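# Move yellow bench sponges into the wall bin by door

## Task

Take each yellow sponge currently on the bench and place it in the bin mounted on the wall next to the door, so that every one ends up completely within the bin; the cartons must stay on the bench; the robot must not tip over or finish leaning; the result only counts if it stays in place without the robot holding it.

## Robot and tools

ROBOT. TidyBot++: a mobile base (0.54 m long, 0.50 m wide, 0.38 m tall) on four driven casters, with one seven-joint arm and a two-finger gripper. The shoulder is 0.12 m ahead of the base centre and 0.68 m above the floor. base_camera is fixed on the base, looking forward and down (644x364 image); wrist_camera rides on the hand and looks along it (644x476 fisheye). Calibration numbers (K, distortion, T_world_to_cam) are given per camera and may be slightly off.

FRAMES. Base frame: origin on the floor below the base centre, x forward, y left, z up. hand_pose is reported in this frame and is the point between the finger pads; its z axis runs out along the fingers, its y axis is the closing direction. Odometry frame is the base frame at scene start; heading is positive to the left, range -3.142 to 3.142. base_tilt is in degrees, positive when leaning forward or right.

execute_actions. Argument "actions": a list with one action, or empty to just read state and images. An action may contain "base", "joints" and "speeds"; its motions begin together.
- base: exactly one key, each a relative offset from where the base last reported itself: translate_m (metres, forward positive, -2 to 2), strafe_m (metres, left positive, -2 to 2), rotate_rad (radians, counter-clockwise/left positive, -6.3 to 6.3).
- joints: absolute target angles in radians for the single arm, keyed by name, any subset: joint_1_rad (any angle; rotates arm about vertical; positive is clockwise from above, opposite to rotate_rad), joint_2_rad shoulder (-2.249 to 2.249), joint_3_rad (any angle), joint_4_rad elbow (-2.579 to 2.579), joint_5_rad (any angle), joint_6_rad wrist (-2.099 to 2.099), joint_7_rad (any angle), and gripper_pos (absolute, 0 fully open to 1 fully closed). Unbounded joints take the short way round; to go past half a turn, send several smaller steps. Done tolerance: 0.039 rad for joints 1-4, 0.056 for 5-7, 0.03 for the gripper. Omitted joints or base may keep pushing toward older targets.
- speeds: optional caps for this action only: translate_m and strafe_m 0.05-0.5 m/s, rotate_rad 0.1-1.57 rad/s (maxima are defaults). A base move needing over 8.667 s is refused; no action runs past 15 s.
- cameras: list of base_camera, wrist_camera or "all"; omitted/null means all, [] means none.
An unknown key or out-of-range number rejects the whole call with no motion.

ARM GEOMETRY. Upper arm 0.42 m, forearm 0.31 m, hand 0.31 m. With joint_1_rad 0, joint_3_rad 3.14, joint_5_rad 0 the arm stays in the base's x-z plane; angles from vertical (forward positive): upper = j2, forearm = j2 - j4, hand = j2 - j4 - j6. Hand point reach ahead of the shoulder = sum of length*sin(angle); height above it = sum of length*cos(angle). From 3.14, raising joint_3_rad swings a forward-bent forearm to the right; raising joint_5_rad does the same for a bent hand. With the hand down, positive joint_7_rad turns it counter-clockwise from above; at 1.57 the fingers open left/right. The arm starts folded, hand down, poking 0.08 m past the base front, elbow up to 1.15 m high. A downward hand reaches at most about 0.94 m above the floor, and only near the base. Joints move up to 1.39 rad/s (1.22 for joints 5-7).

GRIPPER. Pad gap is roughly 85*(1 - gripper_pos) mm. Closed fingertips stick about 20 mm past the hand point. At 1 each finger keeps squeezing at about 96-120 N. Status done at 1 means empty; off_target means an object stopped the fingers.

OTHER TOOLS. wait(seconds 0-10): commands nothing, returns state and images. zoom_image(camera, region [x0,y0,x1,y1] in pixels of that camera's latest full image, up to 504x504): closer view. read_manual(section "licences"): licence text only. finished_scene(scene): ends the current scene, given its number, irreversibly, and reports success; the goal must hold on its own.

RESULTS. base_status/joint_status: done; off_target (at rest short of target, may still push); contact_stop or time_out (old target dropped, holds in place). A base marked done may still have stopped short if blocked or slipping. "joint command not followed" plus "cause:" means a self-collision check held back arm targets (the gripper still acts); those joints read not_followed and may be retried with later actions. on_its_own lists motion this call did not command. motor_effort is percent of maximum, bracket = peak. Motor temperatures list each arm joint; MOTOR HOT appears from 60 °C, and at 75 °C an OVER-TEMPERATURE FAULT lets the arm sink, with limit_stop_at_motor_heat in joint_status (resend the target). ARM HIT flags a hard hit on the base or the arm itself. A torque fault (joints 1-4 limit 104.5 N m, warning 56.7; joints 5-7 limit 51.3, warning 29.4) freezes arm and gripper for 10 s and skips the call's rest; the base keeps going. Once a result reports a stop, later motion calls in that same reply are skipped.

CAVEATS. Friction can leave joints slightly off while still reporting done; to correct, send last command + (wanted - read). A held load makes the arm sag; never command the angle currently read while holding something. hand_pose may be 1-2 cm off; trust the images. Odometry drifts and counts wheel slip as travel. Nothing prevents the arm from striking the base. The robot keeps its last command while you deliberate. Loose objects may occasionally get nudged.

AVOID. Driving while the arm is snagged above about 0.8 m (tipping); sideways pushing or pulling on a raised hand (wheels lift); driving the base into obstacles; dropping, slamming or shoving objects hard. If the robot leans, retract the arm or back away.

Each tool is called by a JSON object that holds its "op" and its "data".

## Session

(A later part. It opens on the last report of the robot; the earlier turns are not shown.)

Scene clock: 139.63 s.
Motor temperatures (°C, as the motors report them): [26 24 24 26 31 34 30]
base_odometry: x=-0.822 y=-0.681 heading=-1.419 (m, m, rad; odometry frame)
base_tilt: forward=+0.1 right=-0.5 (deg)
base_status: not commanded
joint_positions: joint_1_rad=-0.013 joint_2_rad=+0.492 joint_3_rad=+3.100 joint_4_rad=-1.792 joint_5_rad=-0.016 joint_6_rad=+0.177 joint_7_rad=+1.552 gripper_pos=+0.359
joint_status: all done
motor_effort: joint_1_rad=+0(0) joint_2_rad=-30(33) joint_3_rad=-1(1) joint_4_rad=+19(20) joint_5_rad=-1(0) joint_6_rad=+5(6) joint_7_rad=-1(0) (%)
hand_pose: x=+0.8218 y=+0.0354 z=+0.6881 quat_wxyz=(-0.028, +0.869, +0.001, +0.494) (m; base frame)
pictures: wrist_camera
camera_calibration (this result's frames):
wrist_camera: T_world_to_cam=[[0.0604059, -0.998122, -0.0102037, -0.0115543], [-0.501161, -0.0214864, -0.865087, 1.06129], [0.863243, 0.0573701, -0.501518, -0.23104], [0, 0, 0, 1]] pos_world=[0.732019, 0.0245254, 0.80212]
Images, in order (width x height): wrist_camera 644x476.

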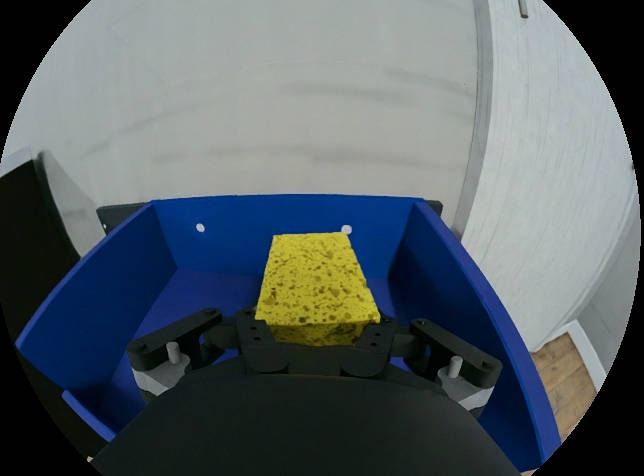

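{"op": "execute_actions", "data": {"actions": [{"joints":{"joint_2_rad":0.53}}], "cameras": []}}

{"op": "execute_actions", "data": {"actions": [{"joints":{"gripper_pos":0}}], "cameras": ["wrist_camera"]}}

{"op": "execute_actions", "data": {"actions": [{"joints":{"joint_2_rad":0.3}}], "cameras": []}}

{"op": "execute_actions", "data": {"actions": [{"base":{"translate_m":-0.7},"joints":{"joint_2_rad":0.1,"gripper_pos":1}}], "cameras": ["wrist_camera"]}}

{"op": "execute_actions", "data": {"actions": [{"base":{"rotate_rad":3.14},"joints":{"joint_2_rad":0.3,"joint_4_rad":-1.25,"joint_6_rad":-0.2}}], "cameras": []}}

{"op": "execute_actions", "data": {"actions": [{"base":{"strafe_m":-0.33}}], "cameras": []}}

{"op": "execute_actions", "data": {"actions": [{"base":{"translate_m":0.5}}], "cameras": ["wrist_camera"]}}

Scene clock: 154.40 s.
Motor temperatures (°C, as the motors report them): [26 24 24 26 31 35 30]
base_odometry: x=-0.822 y=-0.681 heading=-1.419 (m, m, rad; odometry frame)
base_tilt: forward=+0.2 right=-0.5 (deg)
base_status: not commanded
joint_positions: joint_1_rad=-0.013 joint_2_rad=+0.520 joint_3_rad=+3.100 joint_4_rad=-1.792 joint_5_rad=-0.016 joint_6_rad=+0.177 joint_7_rad=+1.552 gripper_pos=+0.359
joint_status: all done
motor_effort: joint_1_rad=+0(1) joint_2_rad=-30(32) joint_3_rad=+0(1) joint_4_rad=+18(19) joint_5_rad=+0(1) joint_6_rad=+5(5) joint_7_rad=+0(0) (%)
hand_pose: x=+0.8217 y=+0.0354 z=+0.6686 quat_wxyz=(-0.028, +0.876, +0.001, +0.482) (m; base frame)
pictures: none
No camera images: the call's "cameras" was empty. Leave "cameras" out to get every camera's image.

Scene clock: 155.50 s.
Motor temperatures (°C, as the motors report them): [26 24 24 26 31 35 30]
base_odometry: x=-0.822 y=-0.681 heading=-1.419 (m, m, rad; odometry frame)
base_tilt: forward=+0.1 right=-0.5 (deg)
base_status: not commanded
joint_positions: joint_1_rad=-0.013 joint_2_rad=+0.520 joint_3_rad=+3.100 joint_4_rad=-1.792 joint_5_rad=-0.016 joint_6_rad=+0.177 joint_7_rad=+1.552 gripper_pos=+0.000
joint_status: all done
motor_effort: joint_1_rad=+0(0) joint_2_rad=-30(30) joint_3_rad=-1(1) joint_4_rad=+18(19) joint_5_rad=+0(0) joint_6_rad=+5(5) joint_7_rad=-1(0) (%)
hand_pose: x=+0.8217 y=+0.0354 z=+0.6686 quat_wxyz=(-0.028, +0.876, +0.001, +0.482) (m; base frame)
pictures: wrist_camera
camera_calibration (this result's frames):
wrist_camera: T_world_to_cam=[[0.0601051, -0.998126, -0.0115052, -0.0106312], [-0.524944, -0.0218034, -0.850857, 1.05442], [0.849012, 0.0571804, -0.525271, -0.213151], [0, 0, 0, 1]] pos_world=[0.735118, 0.0245667, 0.785076]
Images, in order (width x height): wrist_camera 644x476.

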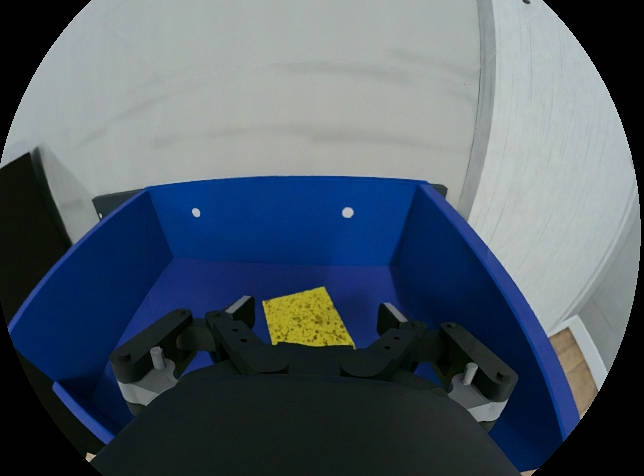

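Scene clock: 156.73 s.
Motor temperatures (°C, as the motors report them): [26 24 24 26 31 35 30]
base_odometry: x=-0.822 y=-0.681 heading=-1.419 (m, m, rad; odometry frame)
base_tilt: forward=+0.1 right=-0.6 (deg)
base_status: not commanded
joint_positions: joint_1_rad=-0.013 joint_2_rad=+0.298 joint_3_rad=+3.100 joint_4_rad=-1.792 joint_5_rad=-0.016 joint_6_rad=+0.178 joint_7_rad=+1.552 gripper_pos=+0.000
joint_status: all done
motor_effort: joint_1_rad=+0(1) joint_2_rad=-26(33) joint_3_rad=+0(1) joint_4_rad=+21(21) joint_5_rad=+0(0) joint_6_rad=+6(6) joint_7_rad=-1(0) (%)
hand_pose: x=+0.8073 y=+0.0352 z=+0.8244 quat_wxyz=(-0.029, +0.817, +0.003, +0.576) (m; base frame)
pictures: none
No camera images: the call's "cameras" was empty. Leave "cameras" out to get every camera's image.

Scene clock: 159.63 s.
Motor temperatures (°C, as the motors report them): [26 24 24 26 31 35 30]
base_odometry: x=-0.928 y=+0.011 heading=-1.419 (m, m, rad; odometry frame)
base_tilt: forward=+0.1 right=-0.6 (deg)
base_status: done
joint_positions: joint_1_rad=-0.013 joint_2_rad=+0.102 joint_3_rad=+3.100 joint_4_rad=-1.792 joint_5_rad=-0.016 joint_6_rad=+0.180 joint_7_rad=+1.552 gripper_pos=+0.999
joint_status: all done
motor_effort: joint_1_rad=+0(3) joint_2_rad=-21(29) joint_3_rad=+0(2) joint_4_rad=+23(24) joint_5_rad=-1(0) joint_6_rad=+7(7) joint_7_rad=-1(0) (%)
hand_pose: x=+0.7666 y=+0.0343 z=+0.9559 quat_wxyz=(-0.030, +0.756, +0.005, +0.654) (m; base frame)
pictures: wrist_camera
camera_calibration (this result's frames):
wrist_camera: T_world_to_cam=[[0.0601517, -0.998153, 0.0084916, -0.0242509], [-0.131699, -0.0163686, -0.991155, 1.10234], [0.989463, 0.0585013, -0.132441, -0.498628], [0, 0, 0, 1]] pos_world=[0.64001, 0.023008, 1.02676]
Images, in order (width x height): wrist_camera 644x476.

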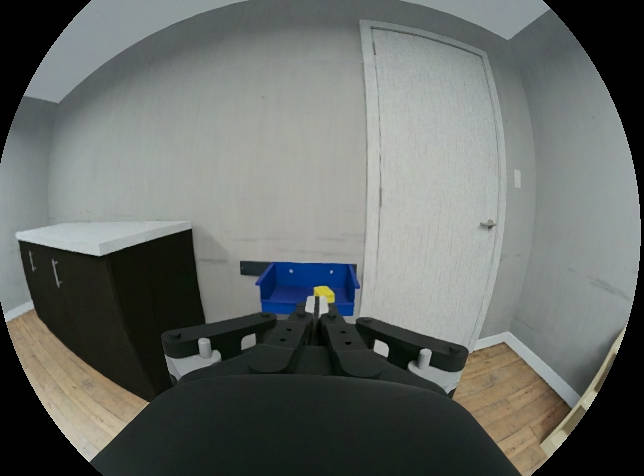

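Scene clock: 163.00 s.
Motor temperatures (°C, as the motors report them): [26 24 24 26 31 35 30]
base_odometry: x=-0.928 y=+0.011 heading=+1.720 (m, m, rad; odometry frame)
base_tilt: forward=+0.1 right=-0.5 (deg)
base_status: done
joint_positions: joint_1_rad=-0.005 joint_2_rad=+0.307 joint_3_rad=+3.098 joint_4_rad=-1.267 joint_5_rad=-0.016 joint_6_rad=-0.173 joint_7_rad=+1.552 gripper_pos=+0.999
joint_status: all done
motor_effort: joint_1_rad=+0(5) joint_2_rad=-28(32) joint_3_rad=-1(4) joint_4_rad=+24(24) joint_5_rad=-1(0) joint_6_rad=+7(7) joint_7_rad=+0(1) (%)
hand_pose: x=+0.8656 y=+0.0323 z=+1.0282 quat_wxyz=(-0.032, +0.766, +0.001, +0.642) (m; base frame)
pictures: none
No camera images: the call's "cameras" was empty. Leave "cameras" out to get every camera's image.

Scene clock: 165.00 s.
Motor temperatures (°C, as the motors report them): [26 24 24 26 31 35 30]
base_odometry: x=-0.601 y=+0.061 heading=+1.721 (m, m, rad; odometry frame)
base_tilt: forward=+0.1 right=-0.5 (deg)
base_status: done
joint_positions: joint_1_rad=+0.001 joint_2_rad=+0.307 joint_3_rad=+3.099 joint_4_rad=-1.267 joint_5_rad=-0.016 joint_6_rad=-0.174 joint_7_rad=+1.552 gripper_pos=+0.999
joint_status: not commanded
motor_effort: joint_1_rad=+0(4) joint_2_rad=-28(29) joint_3_rad=-1(3) joint_4_rad=+24(24) joint_5_rad=+0(1) joint_6_rad=+6(7) joint_7_rad=+0(0) (%)
hand_pose: x=+0.8658 y=+0.0276 z=+1.0280 quat_wxyz=(-0.030, +0.766, -0.001, +0.642) (m; base frame)
pictures: none
No camera images: the call's "cameras" was empty. Leave "cameras" out to get every camera's image.

Scene clock: 167.37 s.
Motor temperatures (°C, as the motors report them): [26 24 24 26 31 35 30]
base_odometry: x=-0.676 y=+0.555 heading=+1.720 (m, m, rad; odometry frame)
base_tilt: forward=+0.1 right=-0.6 (deg)
base_status: done
joint_positions: joint_1_rad=+0.001 joint_2_rad=+0.308 joint_3_rad=+3.099 joint_4_rad=-1.264 joint_5_rad=-0.016 joint_6_rad=-0.177 joint_7_rad=+1.552 gripper_pos=+0.999
joint_status: not commanded
motor_effort: joint_1_rad=+0(2) joint_2_rad=-29(33) joint_3_rad=+0(1) joint_4_rad=+24(26) joint_5_rad=+0(1) joint_6_rad=+6(7) joint_7_rad=-1(0) (%)
hand_pose: x=+0.8661 y=+0.0276 z=+1.0281 quat_wxyz=(-0.030, +0.767, -0.001, +0.641) (m; base frame)
pictures: wrist_camera
camera_calibration (this result's frames):
wrist_camera: T_world_to_cam=[[0.052088, -0.998641, -0.00144005, -0.020343], [-0.165289, -0.00719914, -0.986219, 1.21065], [0.984869, 0.0516082, -0.165439, -0.549014], [0, 0, 0, 1]] pos_world=[0.741872, 0.0167339, 1.10311]
Images, in order (width x height): wrist_camera 644x476.

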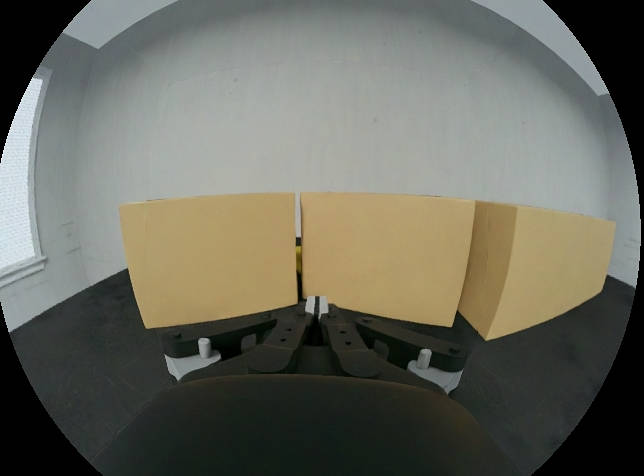

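{"op": "execute_actions", "data": {"actions": [{"base":{"strafe_m":0.025}}], "cameras": []}}

{"op": "execute_actions", "data": {"actions": [{"base":{"translate_m":0.2},"speeds":{"translate_m":0.15}}], "cameras": ["wrist_camera"]}}

{"op": "execute_actions", "data": {"actions": [{"base":{"strafe_m":0.13},"speeds":{"strafe_m":0.1}}], "cameras": ["wrist_camera"]}}

Scene clock: 174.53 s.
Motor temperatures (°C, as the motors report them): [26 25 24 26 31 35 30]
base_odometry: x=-0.701 y=+0.552 heading=+1.720 (m, m, rad; odometry frame)
base_tilt: forward=+0.1 right=-0.6 (deg)
base_status: done
joint_positions: joint_1_rad=-0.003 joint_2_rad=+0.308 joint_3_rad=+3.099 joint_4_rad=-1.264 joint_5_rad=-0.016 joint_6_rad=-0.177 joint_7_rad=+1.552 gripper_pos=+0.999
joint_status: not commanded
motor_effort: joint_1_rad=+1(3) joint_2_rad=-28(30) joint_3_rad=+0(3) joint_4_rad=+24(24) joint_5_rad=+0(1) joint_6_rad=+7(6) joint_7_rad=-1(0) (%)
hand_pose: x=+0.8660 y=+0.0303 z=+1.0281 quat_wxyz=(-0.031, +0.767, +0.000, +0.641) (m; base frame)
pictures: none
No camera images: the call's "cameras" was empty. Leave "cameras" out to get every camera's image.

Scene clock: 176.53 s.
Motor temperatures (°C, as the motors report them): [26 25 24 26 31 35 30]
base_odometry: x=-0.731 y=+0.749 heading=+1.721 (m, m, rad; odometry frame)
base_tilt: forward=+0.1 right=-0.6 (deg)
base_status: done
joint_positions: joint_1_rad=-0.003 joint_2_rad=+0.304 joint_3_rad=+3.099 joint_4_rad=-1.263 joint_5_rad=-0.016 joint_6_rad=-0.178 joint_7_rad=+1.552 gripper_pos=+0.999
joint_status: not commanded
motor_effort: joint_1_rad=+0(0) joint_2_rad=-29(31) joint_3_rad=+0(1) joint_4_rad=+24(26) joint_5_rad=+0(0) joint_6_rad=+6(7) joint_7_rad=+0(1) (%)
hand_pose: x=+0.8648 y=+0.0303 z=+1.0308 quat_wxyz=(-0.031, +0.766, +0.000, +0.642) (m; base frame)
pictures: wrist_camera
camera_calibration (this result's frames):
wrist_camera: T_world_to_cam=[[0.0556423, -0.99845, -0.00127486, -0.0208889], [-0.162086, -0.00777292, -0.986746, 1.21095], [0.985207, 0.0551115, -0.162267, -0.5511], [0, 0, 0, 1]] pos_world=[0.740387, 0.018928, 1.10545]
Images, in order (width x height): wrist_camera 644x476.

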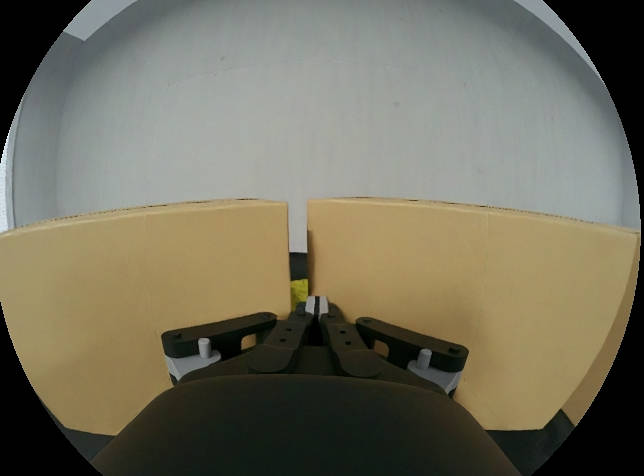

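Scene clock: 178.40 s.
Motor temperatures (°C, as the motors report them): [26 25 24 26 31 35 30]
base_odometry: x=-0.859 y=+0.730 heading=+1.720 (m, m, rad; odometry frame)
base_tilt: forward=+0.1 right=-0.6 (deg)
base_status: done
joint_positions: joint_1_rad=-0.001 joint_2_rad=+0.304 joint_3_rad=+3.099 joint_4_rad=-1.263 joint_5_rad=-0.016 joint_6_rad=-0.178 joint_7_rad=+1.552 gripper_pos=+0.999
joint_status: not commanded
motor_effort: joint_1_rad=+0(4) joint_2_rad=-28(29) joint_3_rad=+0(3) joint_4_rad=+24(24) joint_5_rad=-1(1) joint_6_rad=+6(7) joint_7_rad=+0(0) (%)
hand_pose: x=+0.8648 y=+0.0293 z=+1.0308 quat_wxyz=(-0.031, +0.766, +0.000, +0.642) (m; base frame)
pictures: wrist_camera
camera_calibration (this result's frames):
wrist_camera: T_world_to_cam=[[0.0543243, -0.998523, -0.00123274, -0.0207612], [-0.162089, -0.00760019, -0.986747, 1.21096], [0.98528, 0.0538042, -0.162262, -0.551115], [0, 0, 0, 1]] pos_world=[0.740413, 0.0181253, 1.10546]
Images, in order (width x height): wrist_camera 644x476.

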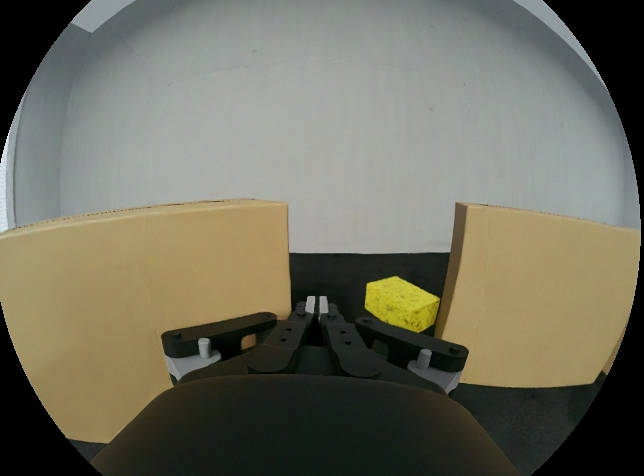

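{"op": "execute_actions", "data": {"actions": [{"base":{"strafe_m":-0.26},"speeds":{"strafe_m":0.12}}], "cameras": ["wrist_camera"]}}

{"op": "execute_actions", "data": {"actions": [{"base":{"strafe_m":-0.07},"joints":{"joint_1_rad":-0.3,"gripper_pos":0},"speeds":{"strafe_m":0.08}}], "cameras": ["wrist_camera"]}}

Scene clock: 193.43 s.
Motor temperatures (°C, as the motors report them): [26 25 24 26 31 35 30]
base_odometry: x=-0.602 y=+0.769 heading=+1.721 (m, m, rad; odometry frame)
base_tilt: forward=+0.1 right=-0.5 (deg)
base_status: done
joint_positions: joint_1_rad=-0.001 joint_2_rad=+0.304 joint_3_rad=+3.099 joint_4_rad=-1.262 joint_5_rad=-0.016 joint_6_rad=-0.179 joint_7_rad=+1.552 gripper_pos=+0.999
joint_status: not commanded
motor_effort: joint_1_rad=+0(4) joint_2_rad=-28(31) joint_3_rad=-1(2) joint_4_rad=+24(26) joint_5_rad=-1(0) joint_6_rad=+6(7) joint_7_rad=-1(1) (%)
hand_pose: x=+0.8648 y=+0.0293 z=+1.0310 quat_wxyz=(-0.031, +0.766, +0.000, +0.642) (m; base frame)
pictures: wrist_camera
camera_calibration (this result's frames):
wrist_camera: T_world_to_cam=[[0.0543485, -0.998521, -0.00123356, -0.02077], [-0.162168, -0.00760764, -0.986734, 1.21116], [0.985265, 0.0538275, -0.162342, -0.550992], [0, 0, 0, 1]] pos_world=[0.740414, 0.0181333, 1.10562]
Images, in order (width x height): wrist_camera 644x476.

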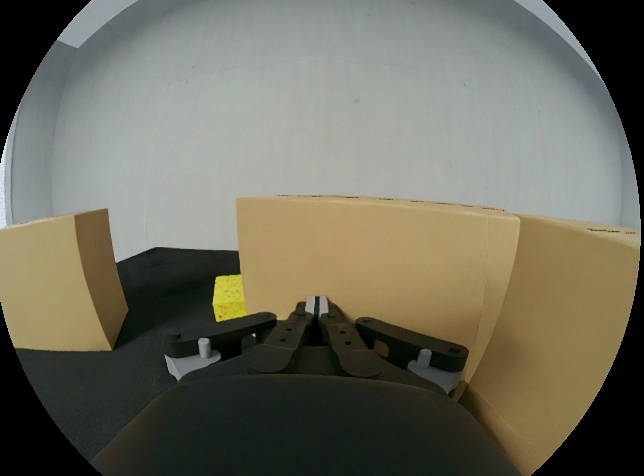

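Scene clock: 194.87 s.
Motor temperatures (°C, as the motors report them): [26 25 24 26 31 34 30]
base_odometry: x=-0.533 y=+0.780 heading=+1.721 (m, m, rad; odometry frame)
base_tilt: forward=+0.2 right=-0.5 (deg)
base_status: done
joint_positions: joint_1_rad=-0.288 joint_2_rad=+0.304 joint_3_rad=+3.098 joint_4_rad=-1.262 joint_5_rad=-0.016 joint_6_rad=-0.179 joint_7_rad=+1.552 gripper_pos=+0.000
joint_status: all done
motor_effort: joint_1_rad=+0(3) joint_2_rad=-28(31) joint_3_rad=-1(2) joint_4_rad=+24(25) joint_5_rad=+0(1) joint_6_rad=+6(7) joint_7_rad=-1(0) (%)
hand_pose: x=+0.8258 y=+0.2397 z=+1.0310 quat_wxyz=(-0.123, +0.758, +0.109, +0.631) (m; base frame)
pictures: wrist_camera
camera_calibration (this result's frames):
wrist_camera: T_world_to_cam=[[0.335552, -0.94202, -0.00149261, -0.0540566], [-0.153387, -0.0530736, -0.98674, 1.21013], [0.92945, 0.331332, -0.162302, -0.544375], [0, 0, 0, 1]] pos_world=[0.709726, 0.193672, 1.10565]
Images, in order (width x height): wrist_camera 644x476.

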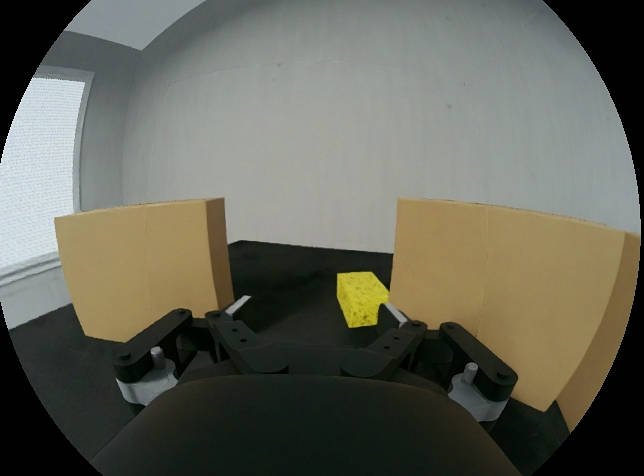

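{"op": "execute_actions", "data": {"actions": [{"base":{"translate_m":0.14},"speeds":{"translate_m":0.1},"joints":{"gripper_pos":1,"joint_1_rad":-0.33}}], "cameras": ["wrist_camera"]}}

{"op": "execute_actions", "data": {"actions": [{"joints":{"joint_1_rad":-0.15}}], "cameras": []}}

{"op": "execute_actions", "data": {"actions": [{"joints":{"joint_1_rad":0.0}}], "cameras": ["wrist_camera"]}}

{"op": "execute_actions", "data": {"actions": [{"base":{"translate_m":-0.06},"joints":{"joint_1_rad":-0.29,"gripper_pos":0,"joint_6_rad":-0.3}}], "cameras": ["wrist_camera"]}}

Scene clock: 203.67 s.
Motor temperatures (°C, as the motors report them): [26 25 24 26 31 34 30]
base_odometry: x=-0.554 y=+0.918 heading=+1.721 (m, m, rad; odometry frame)
base_tilt: forward=+0.1 right=-0.6 (deg)
base_status: done
joint_positions: joint_1_rad=-0.314 joint_2_rad=+0.303 joint_3_rad=+3.098 joint_4_rad=-1.262 joint_5_rad=-0.016 joint_6_rad=-0.179 joint_7_rad=+1.552 gripper_pos=+0.999
joint_status: all done
motor_effort: joint_1_rad=+0(3) joint_2_rad=-29(31) joint_3_rad=-1(2) joint_4_rad=+24(26) joint_5_rad=-1(0) joint_6_rad=+7(7) joint_7_rad=-1(0) (%)
hand_pose: x=+0.8189 y=+0.2576 z=+1.0324 quat_wxyz=(-0.131, +0.756, +0.119, +0.630) (m; base frame)
pictures: wrist_camera
camera_calibration (this result's frames):
wrist_camera: T_world_to_cam=[[0.359694, -0.933069, -0.00140558, -0.0569943], [-0.150462, -0.0565157, -0.986999, 1.21013], [0.920859, 0.355229, -0.16072, -0.544396], [0, 0, 0, 1]] pos_world=[0.703891, 0.208597, 1.10682]
Images, in order (width x height): wrist_camera 644x476.

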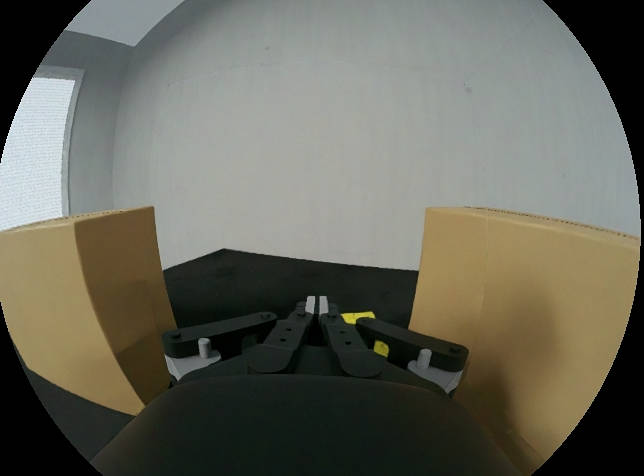

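Scene clock: 204.80 s.
Motor temperatures (°C, as the motors report them): [26 25 24 26 31 34 30]
base_odometry: x=-0.554 y=+0.918 heading=+1.721 (m, m, rad; odometry frame)
base_tilt: forward=+0.1 right=-0.6 (deg)
base_status: not commanded
joint_positions: joint_1_rad=-0.157 joint_2_rad=+0.303 joint_3_rad=+3.099 joint_4_rad=-1.262 joint_5_rad=-0.016 joint_6_rad=-0.179 joint_7_rad=+1.552 gripper_pos=+0.999
joint_status: all done
motor_effort: joint_1_rad=+0(2) joint_2_rad=-28(28) joint_3_rad=+0(2) joint_4_rad=+23(24) joint_5_rad=-1(0) joint_6_rad=+6(7) joint_7_rad=+0(1) (%)
hand_pose: x=+0.8506 y=+0.1447 z=+1.0324 quat_wxyz=(-0.081, +0.763, +0.059, +0.639) (m; base frame)
pictures: none
No camera images: the call's "cameras" was empty. Leave "cameras" out to get every camera's image.

Scene clock: 205.87 s.
Motor temperatures (°C, as the motors report them): [26 25 24 26 31 34 30]
base_odometry: x=-0.554 y=+0.918 heading=+1.721 (m, m, rad; odometry frame)
base_tilt: forward=+0.1 right=-0.6 (deg)
base_status: not commanded
joint_positions: joint_1_rad=-0.008 joint_2_rad=+0.303 joint_3_rad=+3.099 joint_4_rad=-1.262 joint_5_rad=-0.016 joint_6_rad=-0.179 joint_7_rad=+1.552 gripper_pos=+0.999
joint_status: all done
motor_effort: joint_1_rad=+0(4) joint_2_rad=-28(28) joint_3_rad=+0(2) joint_4_rad=+24(24) joint_5_rad=+0(0) joint_6_rad=+6(6) joint_7_rad=+0(0) (%)
hand_pose: x=+0.8641 y=+0.0336 z=+1.0324 quat_wxyz=(-0.032, +0.765, +0.002, +0.643) (m; base frame)
pictures: wrist_camera
camera_calibration (this result's frames):
wrist_camera: T_world_to_cam=[[0.0601091, -0.998191, -0.000996505, -0.0216235], [-0.16051, -0.00868029, -0.986996, 1.21132], [0.985202, 0.0594874, -0.160742, -0.552054], [0, 0, 0, 1]] pos_world=[0.739613, 0.0217704, 1.10681]
Images, in order (width x height): wrist_camera 644x476.

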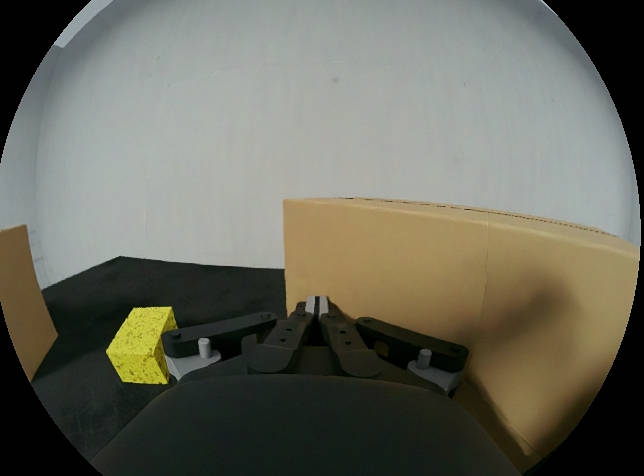

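Scene clock: 207.23 s.
Motor temperatures (°C, as the motors report them): [26 25 24 26 31 34 30]
base_odometry: x=-0.545 y=+0.859 heading=+1.721 (m, m, rad; odometry frame)
base_tilt: forward=+0.1 right=-0.5 (deg)
base_status: done
joint_positions: joint_1_rad=-0.283 joint_2_rad=+0.298 joint_3_rad=+3.098 joint_4_rad=-1.261 joint_5_rad=-0.016 joint_6_rad=-0.274 joint_7_rad=+1.552 gripper_pos=+0.000
joint_status: all done
motor_effort: joint_1_rad=+0(3) joint_2_rad=-28(32) joint_3_rad=-1(2) joint_4_rad=+24(24) joint_5_rad=+0(0) joint_6_rad=+6(7) joint_7_rad=-1(1) (%)
hand_pose: x=+0.8189 y=+0.2343 z=+1.0067 quat_wxyz=(-0.115, +0.786, +0.112, +0.597) (m; base frame)
pictures: wrist_camera
camera_calibration (this result's frames):
wrist_camera: T_world_to_cam=[[0.333117, -0.942882, -0.00244128, -0.0537381], [-0.236058, -0.0808912, -0.968366, 1.24045], [0.912858, 0.323156, -0.249521, -0.436771], [0, 0, 0, 1]] pos_world=[0.70943, 0.190818, 1.0921]
Images, in order (width x height): wrist_camera 644x476.

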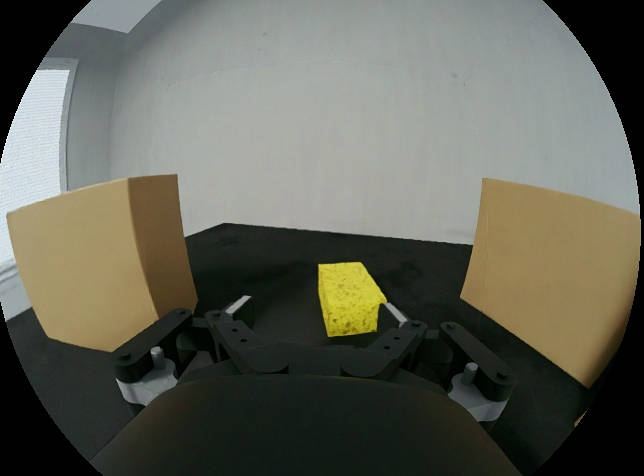

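{"op": "execute_actions", "data": {"actions": [{"base":{"strafe_m":-0.095},"joints":{"joint_1_rad":-0.36,"joint_2_rad":0.42,"joint_4_rad":-1.2,"joint_6_rad":-0.3}}], "cameras": ["wrist_camera"]}}

Scene clock: 214.20 s.
Motor temperatures (°C, as the motors report them): [26 25 24 26 31 34 30]
base_odometry: x=-0.451 y=+0.873 heading=+1.721 (m, m, rad; odometry frame)
base_tilt: forward=+0.2 right=-0.5 (deg)
base_status: done
joint_positions: joint_1_rad=-0.343 joint_2_rad=+0.416 joint_3_rad=+3.098 joint_4_rad=-1.214 joint_5_rad=-0.016 joint_6_rad=-0.276 joint_7_rad=+1.552 gripper_pos=+0.000
joint_status: all done
motor_effort: joint_1_rad=+1(3) joint_2_rad=-32(34) joint_3_rad=-1(2) joint_4_rad=+23(25) joint_5_rad=+0(0) joint_6_rad=+6(6) joint_7_rad=-1(0) (%)
hand_pose: x=+0.8405 y=+0.2886 z=+0.9460 quat_wxyz=(-0.129, +0.803, +0.138, +0.565) (m; base frame)
pictures: wrist_camera
camera_calibration (this result's frames):
wrist_camera: T_world_to_cam=[[0.387911, -0.921659, -0.00830837, -0.056481], [-0.296717, -0.116339, -0.947853, 1.23301], [0.872631, 0.370148, -0.318601, -0.403638], [0, 0, 0, 1]] pos_world=[0.739992, 0.240797, 1.03964]
Images, in order (width x height): wrist_camera 644x476.

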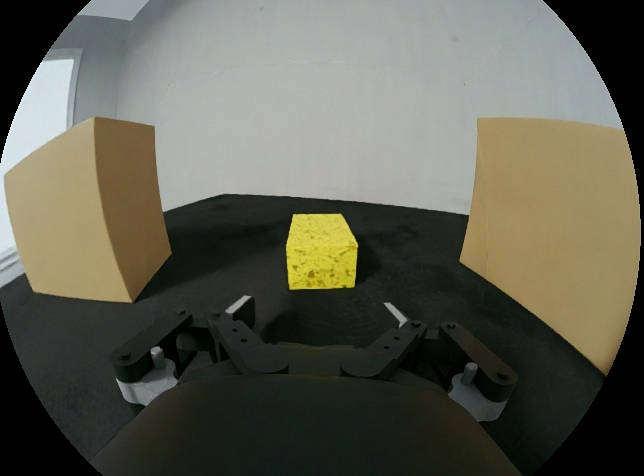

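{"op": "execute_actions", "data": {"actions": [{"base":{"translate_m":0.04},"joints":{"joint_1_rad":-0.405}}], "cameras": []}}

{"op": "execute_actions", "data": {"actions": [{"base":{"translate_m":0.045},"speeds":{"translate_m":0.06}}]}}

Scene clock: 218.03 s.
Motor temperatures (°C, as the motors report them): [26 25 24 26 31 34 30]
base_odometry: x=-0.457 y=+0.913 heading=+1.721 (m, m, rad; odometry frame)
base_tilt: forward=+0.2 right=-0.5 (deg)
base_status: done
joint_positions: joint_1_rad=-0.389 joint_2_rad=+0.420 joint_3_rad=+3.098 joint_4_rad=-1.213 joint_5_rad=-0.016 joint_6_rad=-0.277 joint_7_rad=+1.552 gripper_pos=+0.000
joint_status: all done
motor_effort: joint_1_rad=+0(2) joint_2_rad=-32(34) joint_3_rad=-1(2) joint_4_rad=+24(26) joint_5_rad=+0(1) joint_6_rad=+6(7) joint_7_rad=-1(1) (%)
hand_pose: x=+0.8276 y=+0.3216 z=+0.9435 quat_wxyz=(-0.141, +0.801, +0.156, +0.560) (m; base frame)
pictures: none
No camera images: the call's "cameras" was empty. Leave "cameras" out to get every camera's image.

Scene clock: 219.30 s.
Motor temperatures (°C, as the motors report them): [26 25 24 26 31 34 30]
base_odometry: x=-0.463 y=+0.958 heading=+1.720 (m, m, rad; odometry frame)
base_tilt: forward=+0.2 right=-0.5 (deg)
base_status: done
joint_positions: joint_1_rad=-0.389 joint_2_rad=+0.419 joint_3_rad=+3.098 joint_4_rad=-1.213 joint_5_rad=-0.016 joint_6_rad=-0.277 joint_7_rad=+1.552 gripper_pos=+0.000
joint_status: not commanded
motor_effort: joint_1_rad=+0(2) joint_2_rad=-32(34) joint_3_rad=-1(1) joint_4_rad=+23(24) joint_5_rad=+0(1) joint_6_rad=+6(6) joint_7_rad=-1(0) (%)
hand_pose: x=+0.8273 y=+0.3220 z=+0.9437 quat_wxyz=(-0.141, +0.801, +0.156, +0.560) (m; base frame)
pictures: base_camera, wrist_camera
camera_calibration (this result's frames):
wrist_camera: T_world_to_cam=[[0.430069, -0.902756, -0.00850476, -0.0613771], [-0.294039, -0.13116, -0.946751, 1.2323], [0.85357, 0.409669, -0.321853, -0.39911], [0, 0, 0, 1]] pos_world=[0.729409, 0.269722, 1.03771]
Images, in order (width x height): base_camera 644x364, wrist_camera 644x476.

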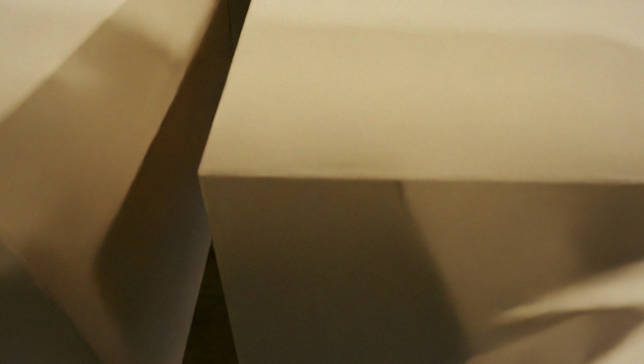

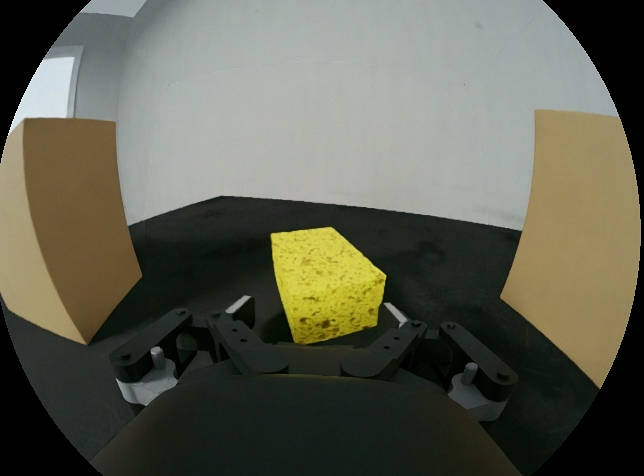

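{"op": "execute_actions", "data": {"actions": [{"joints":{"joint_1_rad":-0.36}}], "cameras": []}}

{"op": "execute_actions", "data": {"actions": [{"base":{"translate_m":0.015},"joints":{"joint_2_rad":0.52,"joint_4_rad":-1.1,"joint_6_rad":-0.23}}], "cameras": ["wrist_camera"]}}

{"op": "execute_actions", "data": {"actions": [{"joints":{"gripper_pos":1}}], "cameras": []}}

{"op": "execute_actions", "data": {"actions": [{"joints":{"joint_2_rad":0.4}}], "cameras": ["wrist_camera"]}}

Scene clock: 227.33 s.
Motor temperatures (°C, as the motors report them): [26 25 24 26 31 34 30]
base_odometry: x=-0.463 y=+0.958 heading=+1.720 (m, m, rad; odometry frame)
base_tilt: forward=+0.1 right=-0.5 (deg)
base_status: not commanded
joint_positions: joint_1_rad=-0.372 joint_2_rad=+0.419 joint_3_rad=+3.098 joint_4_rad=-1.213 joint_5_rad=-0.016 joint_6_rad=-0.277 joint_7_rad=+1.552 gripper_pos=+0.000
joint_status: all done
motor_effort: joint_1_rad=+0(3) joint_2_rad=-32(32) joint_3_rad=+0(2) joint_4_rad=+23(23) joint_5_rad=-1(1) joint_6_rad=+6(6) joint_7_rad=-1(0) (%)
hand_pose: x=+0.8328 y=+0.3097 z=+0.9437 quat_wxyz=(-0.137, +0.802, +0.149, +0.561) (m; base frame)
pictures: none
No camera images: the call's "cameras" was empty. Leave "cameras" out to get every camera's image.

Scene clock: 242.33 s.
Motor temperatures (°C, as the motors report them): [26 25 24 26 31 35 30]
base_odometry: x=-0.465 y=+0.972 heading=+1.720 (m, m, rad; odometry frame)
base_tilt: forward=+0.1 right=-0.6 (deg)
base_status: done
joint_positions: joint_1_rad=-0.371 joint_2_rad=+0.485 joint_3_rad=+3.098 joint_4_rad=-1.113 joint_5_rad=-0.016 joint_6_rad=-0.254 joint_7_rad=+1.552 gripper_pos=+0.000
joint_status: all done
motor_effort: joint_1_rad=+1(3) joint_2_rad=-30(33) joint_3_rad=-1(3) joint_4_rad=+24(29) joint_5_rad=+0(0) joint_6_rad=+6(8) joint_7_rad=-1(0) (%)
hand_pose: x=+0.8623 y=+0.3195 z=+0.9597 quat_wxyz=(-0.142, +0.786, +0.144, +0.584) (m; base frame)
pictures: wrist_camera
camera_calibration (this result's frames):
wrist_camera: T_world_to_cam=[[0.411596, -0.91131, -0.0101411, -0.0582874], [-0.246596, -0.10065, -0.963878, 1.22322], [0.87737, 0.399229, -0.266153, -0.493368], [0, 0, 0, 1]] pos_world=[0.758498, 0.266966, 1.04713]
Images, in order (width x height): wrist_camera 644x476.

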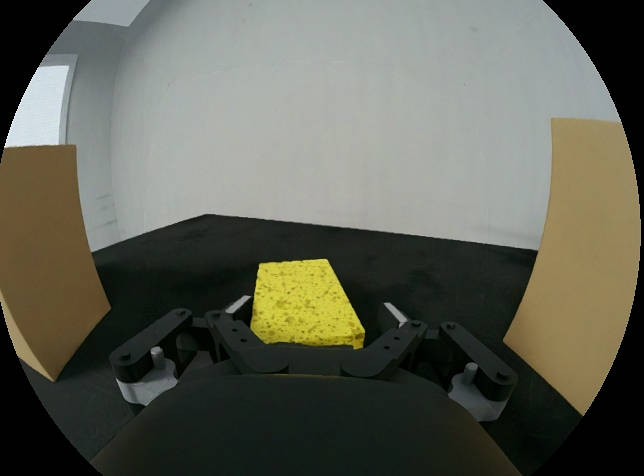

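Scene clock: 243.43 s.
Motor temperatures (°C, as the motors report them): [26 25 24 26 31 35 30]
base_odometry: x=-0.465 y=+0.972 heading=+1.720 (m, m, rad; odometry frame)
base_tilt: forward=+0.1 right=-0.6 (deg)
base_status: not commanded
joint_positions: joint_1_rad=-0.371 joint_2_rad=+0.486 joint_3_rad=+3.098 joint_4_rad=-1.111 joint_5_rad=-0.016 joint_6_rad=-0.252 joint_7_rad=+1.552 gripper_pos=+0.360
joint_status: gripper_pos off_target (ended at +0.360, target +1.000)
motor_effort: joint_1_rad=+0(1) joint_2_rad=-27(30) joint_3_rad=-1(1) joint_4_rad=+24(25) joint_5_rad=-1(0) joint_6_rad=+6(6) joint_7_rad=-1(1) (%)
hand_pose: x=+0.8628 y=+0.3197 z=+0.9611 quat_wxyz=(-0.142, +0.785, +0.144, +0.586) (m; base frame)
pictures: none
No camera images: the call's "cameras" was empty. Leave "cameras" out to get every camera's image.

Scene clock: 244.60 s.
Motor temperatures (°C, as the motors report them): [26 25 24 26 31 35 30]
base_odometry: x=-0.466 y=+0.972 heading=+1.720 (m, m, rad; odometry frame)
base_tilt: forward=+0.1 right=-0.6 (deg)
base_status: not commanded
joint_positions: joint_1_rad=-0.371 joint_2_rad=+0.405 joint_3_rad=+3.098 joint_4_rad=-1.108 joint_5_rad=-0.016 joint_6_rad=-0.252 joint_7_rad=+1.552 gripper_pos=+0.360
joint_status: all done
motor_effort: joint_1_rad=+0(1) joint_2_rad=-31(37) joint_3_rad=+0(1) joint_4_rad=+24(26) joint_5_rad=+0(0) joint_6_rad=+6(7) joint_7_rad=+0(0) (%)
hand_pose: x=+0.8396 y=+0.3106 z=+1.0267 quat_wxyz=(-0.148, +0.759, +0.141, +0.618) (m; base frame)
pictures: wrist_camera
camera_calibration (this result's frames):
wrist_camera: T_world_to_cam=[[0.412098, -0.911121, -0.00580729, -0.0613026], [-0.168425, -0.0699112, -0.983232, 1.22594], [0.895437, 0.406166, -0.182265, -0.555528], [0, 0, 0, 1]] pos_world=[0.729182, 0.25549, 1.10378]
Images, in order (width x height): wrist_camera 644x476.

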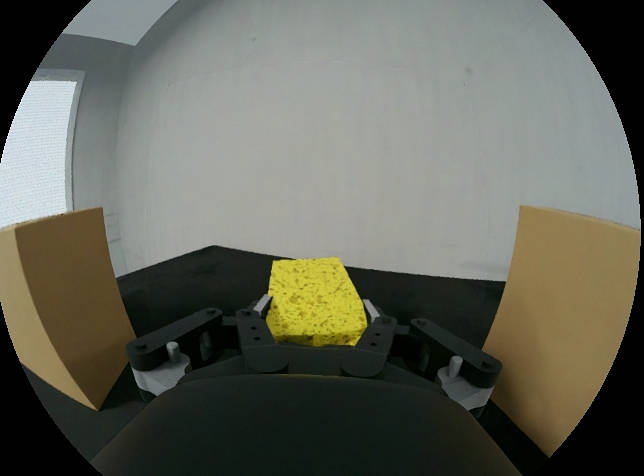

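{"op": "execute_actions", "data": {"actions": [{"base":{"translate_m":-1.1}}], "cameras": ["wrist_camera"]}}

{"op": "execute_actions", "data": {"actions": [{"base":{"strafe_m":0.59},"joints":{"joint_1_rad":-0.14,"joint_2_rad":0.0,"joint_4_rad":-1.8,"joint_6_rad":0.2}}], "cameras": []}}

{"op": "execute_actions", "data": {"actions": [{"base":{"rotate_rad":-3.14}}], "cameras": []}}

{"op": "execute_actions", "data": {"actions": [{"base":{"translate_m":0.49},"joints":{"joint_2_rad":0.35}}], "cameras": ["wrist_camera"]}}

{"op": "execute_actions", "data": {"actions": [{"joints":{"joint_2_rad":0.5,"joint_6_rad":0.28}}], "cameras": ["wrist_camera"]}}

Scene clock: 257.10 s.
Motor temperatures (°C, as the motors report them): [26 25 24 26 31 35 30]
base_odometry: x=-0.301 y=-0.115 heading=+1.720 (m, m, rad; odometry frame)
base_tilt: forward=+0.1 right=-0.6 (deg)
base_status: done
joint_positions: joint_1_rad=-0.369 joint_2_rad=+0.403 joint_3_rad=+3.098 joint_4_rad=-1.108 joint_5_rad=-0.016 joint_6_rad=-0.251 joint_7_rad=+1.552 gripper_pos=+0.360
joint_status: not commanded
motor_effort: joint_1_rad=+0(4) joint_2_rad=-31(34) joint_3_rad=-1(2) joint_4_rad=+24(25) joint_5_rad=+0(1) joint_6_rad=+6(7) joint_7_rad=+0(1) (%)
hand_pose: x=+0.8397 y=+0.3089 z=+1.0289 quat_wxyz=(-0.148, +0.758, +0.140, +0.619) (m; base frame)
pictures: wrist_camera
camera_calibration (this result's frames):
wrist_camera: T_world_to_cam=[[0.410177, -0.911988, -0.00576884, -0.0610907], [-0.165252, -0.0681004, -0.983897, 1.22546], [0.89691, 0.404525, -0.178641, -0.558962], [0, 0, 0, 1]] pos_world=[0.728907, 0.253854, 1.10552]
Images, in order (width x height): wrist_camera 644x476.

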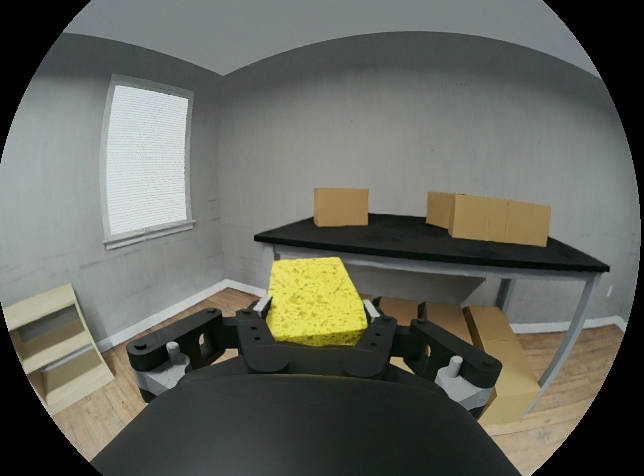

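Scene clock: 259.80 s.
Motor temperatures (°C, as the motors report them): [26 25 24 26 31 35 30]
base_odometry: x=-0.885 y=-0.203 heading=+1.721 (m, m, rad; odometry frame)
base_tilt: forward=+0.1 right=-0.6 (deg)
base_status: done
joint_positions: joint_1_rad=-0.161 joint_2_rad=+0.018 joint_3_rad=+3.098 joint_4_rad=-1.785 joint_5_rad=-0.016 joint_6_rad=+0.173 joint_7_rad=+1.552 gripper_pos=+0.360
joint_status: all done
motor_effort: joint_1_rad=+0(3) joint_2_rad=-18(32) joint_3_rad=+0(2) joint_4_rad=+23(24) joint_5_rad=-1(0) joint_6_rad=+6(7) joint_7_rad=+0(1) (%)
hand_pose: x=+0.7297 y=+0.1273 z=+1.0115 quat_wxyz=(-0.081, +0.725, +0.061, +0.681) (m; base frame)
pictures: none
No camera images: the call's "cameras" was empty. Leave "cameras" out to get every camera's image.

Scene clock: 263.17 s.
Motor temperatures (°C, as the motors report them): [26 25 24 26 31 35 30]
base_odometry: x=-0.885 y=-0.203 heading=-1.419 (m, m, rad; odometry frame)
base_tilt: forward=+0.1 right=-0.6 (deg)
base_status: done
joint_positions: joint_1_rad=-0.148 joint_2_rad=+0.018 joint_3_rad=+3.099 joint_4_rad=-1.785 joint_5_rad=-0.016 joint_6_rad=+0.173 joint_7_rad=+1.552 gripper_pos=+0.360
joint_status: not commanded
motor_effort: joint_1_rad=+0(3) joint_2_rad=-18(21) joint_3_rad=+0(2) joint_4_rad=+23(25) joint_5_rad=+0(0) joint_6_rad=+6(7) joint_7_rad=+0(0) (%)
hand_pose: x=+0.7314 y=+0.1183 z=+1.0117 quat_wxyz=(-0.076, +0.726, +0.055, +0.682) (m; base frame)
pictures: none
No camera images: the call's "cameras" was empty. Leave "cameras" out to get every camera's image.

Scene clock: 265.53 s.
Motor temperatures (°C, as the motors report them): [26 25 24 26 31 35 30]
base_odometry: x=-0.811 y=-0.688 heading=-1.419 (m, m, rad; odometry frame)
base_tilt: forward=+0.2 right=-0.5 (deg)
base_status: done
joint_positions: joint_1_rad=-0.148 joint_2_rad=+0.358 joint_3_rad=+3.099 joint_4_rad=-1.795 joint_5_rad=-0.016 joint_6_rad=+0.177 joint_7_rad=+1.552 gripper_pos=+0.360
joint_status: all done
motor_effort: joint_1_rad=+0(1) joint_2_rad=-27(31) joint_3_rad=+0(1) joint_4_rad=+21(25) joint_5_rad=+0(0) joint_6_rad=+6(7) joint_7_rad=-1(0) (%)
hand_pose: x=+0.8026 y=+0.1288 z=+0.7810 quat_wxyz=(-0.066, +0.833, +0.059, +0.547) (m; base frame)
pictures: wrist_camera
camera_calibration (this result's frames):
wrist_camera: T_world_to_cam=[[0.195682, -0.980658, -0.00419931, -0.0317371], [-0.376649, -0.0712021, -0.923616, 1.08623], [0.905452, 0.182317, -0.383297, -0.315537], [0, 0, 0, 1]] pos_world=[0.70104, 0.103746, 0.882179]
Images, in order (width x height): wrist_camera 644x476.

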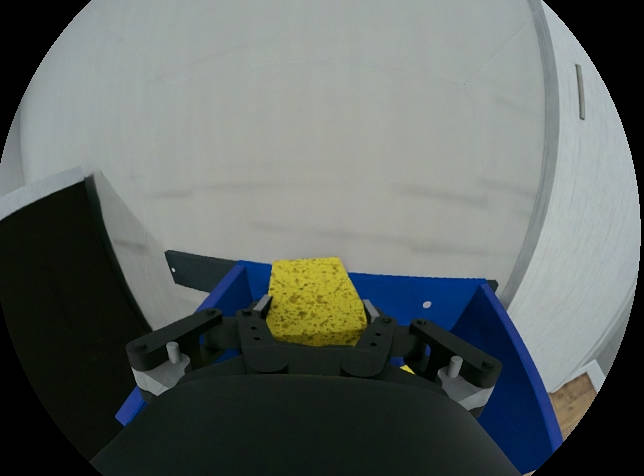

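Scene clock: 266.63 s.
Motor temperatures (°C, as the motors report them): [26 25 24 26 31 35 30]
base_odometry: x=-0.811 y=-0.688 heading=-1.419 (m, m, rad; odometry frame)
base_tilt: forward=+0.2 right=-0.6 (deg)
base_status: not commanded
joint_positions: joint_1_rad=-0.148 joint_2_rad=+0.501 joint_3_rad=+3.099 joint_4_rad=-1.795 joint_5_rad=-0.016 joint_6_rad=+0.253 joint_7_rad=+1.552 gripper_pos=+0.360
joint_status: all done
motor_effort: joint_1_rad=+0(0) joint_2_rad=-30(33) joint_3_rad=-1(1) joint_4_rad=+19(20) joint_5_rad=+0(0) joint_6_rad=+6(6) joint_7_rad=+0(0) (%)
hand_pose: x=+0.8210 y=+0.1312 z=+0.7011 quat_wxyz=(-0.064, +0.851, +0.058, +0.518) (m; base frame)
pictures: wrist_camera
camera_calibration (this result's frames):
wrist_camera: T_world_to_cam=[[0.192969, -0.981158, -0.00964086, -0.0272291], [-0.438499, -0.0774435, -0.895389, 1.05126], [0.877771, 0.177009, -0.445181, -0.296443], [0, 0, 0, 1]] pos_world=[0.726439, 0.10717, 0.80905]
Images, in order (width x height): wrist_camera 644x476.

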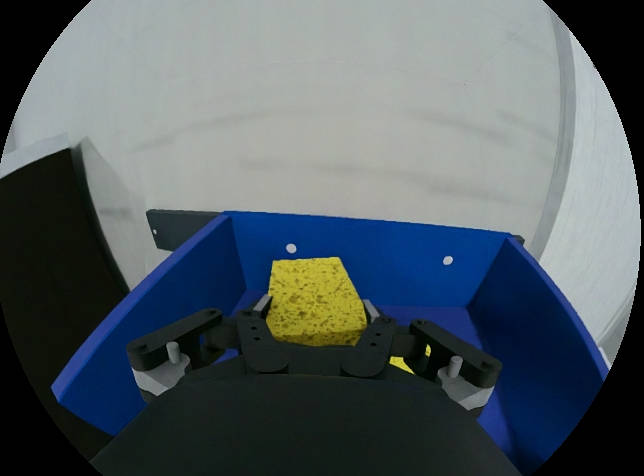

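{"op": "execute_actions", "data": {"actions": [{"joints":{"joint_6_rad":0.08}}], "cameras": []}}

{"op": "execute_actions", "data": {"actions": [{"joints":{"gripper_pos":0.1}}], "cameras": []}}

{"op": "execute_actions", "data": {"actions": [{"joints":{"joint_2_rad":0.2,"joint_6_rad":-0.4}}], "cameras": ["wrist_camera"]}}

Scene clock: 270.80 s.
Motor temperatures (°C, as the motors report them): [26 25 24 26 31 35 30]
base_odometry: x=-0.811 y=-0.688 heading=-1.419 (m, m, rad; odometry frame)
base_tilt: forward=+0.1 right=-0.5 (deg)
base_status: not commanded
joint_positions: joint_1_rad=-0.148 joint_2_rad=+0.503 joint_3_rad=+3.099 joint_4_rad=-1.801 joint_5_rad=-0.016 joint_6_rad=+0.088 joint_7_rad=+1.552 gripper_pos=+0.360
joint_status: all done
motor_effort: joint_1_rad=+0(1) joint_2_rad=-30(31) joint_3_rad=-1(1) joint_4_rad=+18(21) joint_5_rad=+0(0) joint_6_rad=+5(6) joint_7_rad=+0(0) (%)
hand_pose: x=+0.7918 y=+0.1275 z=+0.6538 quat_wxyz=(-0.058, +0.892, +0.062, +0.443) (m; base frame)
pictures: none
No camera images: the call's "cameras" was empty. Leave "cameras" out to get every camera's image.

Scene clock: 271.83 s.
Motor temperatures (°C, as the motors report them): [26 25 24 26 31 35 30]
base_odometry: x=-0.811 y=-0.688 heading=-1.419 (m, m, rad; odometry frame)
base_tilt: forward=+0.1 right=-0.5 (deg)
base_status: not commanded
joint_positions: joint_1_rad=-0.148 joint_2_rad=+0.503 joint_3_rad=+3.099 joint_4_rad=-1.801 joint_5_rad=-0.016 joint_6_rad=+0.088 joint_7_rad=+1.552 gripper_pos=+0.100
joint_status: all done
motor_effort: joint_1_rad=+0(0) joint_2_rad=-29(30) joint_3_rad=+0(1) joint_4_rad=+18(18) joint_5_rad=+0(0) joint_6_rad=+5(5) joint_7_rad=+0(1) (%)
hand_pose: x=+0.7918 y=+0.1275 z=+0.6538 quat_wxyz=(-0.058, +0.892, +0.062, +0.443) (m; base frame)
pictures: none
No camera images: the call's "cameras" was empty. Leave "cameras" out to get every camera's image.

Scene clock: 273.23 s.
Motor temperatures (°C, as the motors report them): [26 25 24 26 31 35 30]
base_odometry: x=-0.811 y=-0.688 heading=-1.419 (m, m, rad; odometry frame)
base_tilt: forward=+0.1 right=-0.5 (deg)
base_status: not commanded
joint_positions: joint_1_rad=-0.148 joint_2_rad=+0.203 joint_3_rad=+3.099 joint_4_rad=-1.801 joint_5_rad=-0.016 joint_6_rad=-0.377 joint_7_rad=+1.552 gripper_pos=+0.100
joint_status: all done
motor_effort: joint_1_rad=+0(0) joint_2_rad=-21(31) joint_3_rad=+0(1) joint_4_rad=+20(21) joint_5_rad=-1(0) joint_6_rad=+4(6) joint_7_rad=-1(0) (%)
hand_pose: x=+0.6923 y=+0.1127 z=+0.7367 quat_wxyz=(-0.048, +0.926, +0.072, +0.368) (m; base frame)
pictures: wrist_camera
camera_calibration (this result's frames):
wrist_camera: T_world_to_cam=[[0.207326, -0.978238, -0.00808894, -0.0315909], [-0.702265, -0.14307, -0.697392, 1.06939], [0.681058, 0.150268, -0.716644, 0.1748], [0, 0, 0, 1]] pos_world=[0.638499, 0.0958283, 0.870801]
Images, in order (width x height): wrist_camera 644x476.

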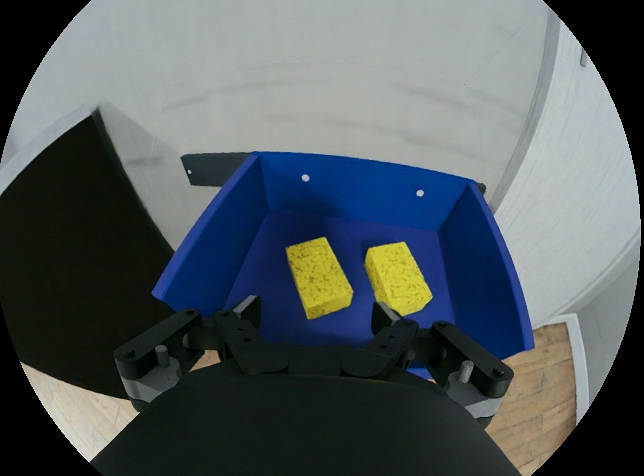

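{"op": "finished_scene", "data": {"scene": 1}}

The scene is finished: the task was done.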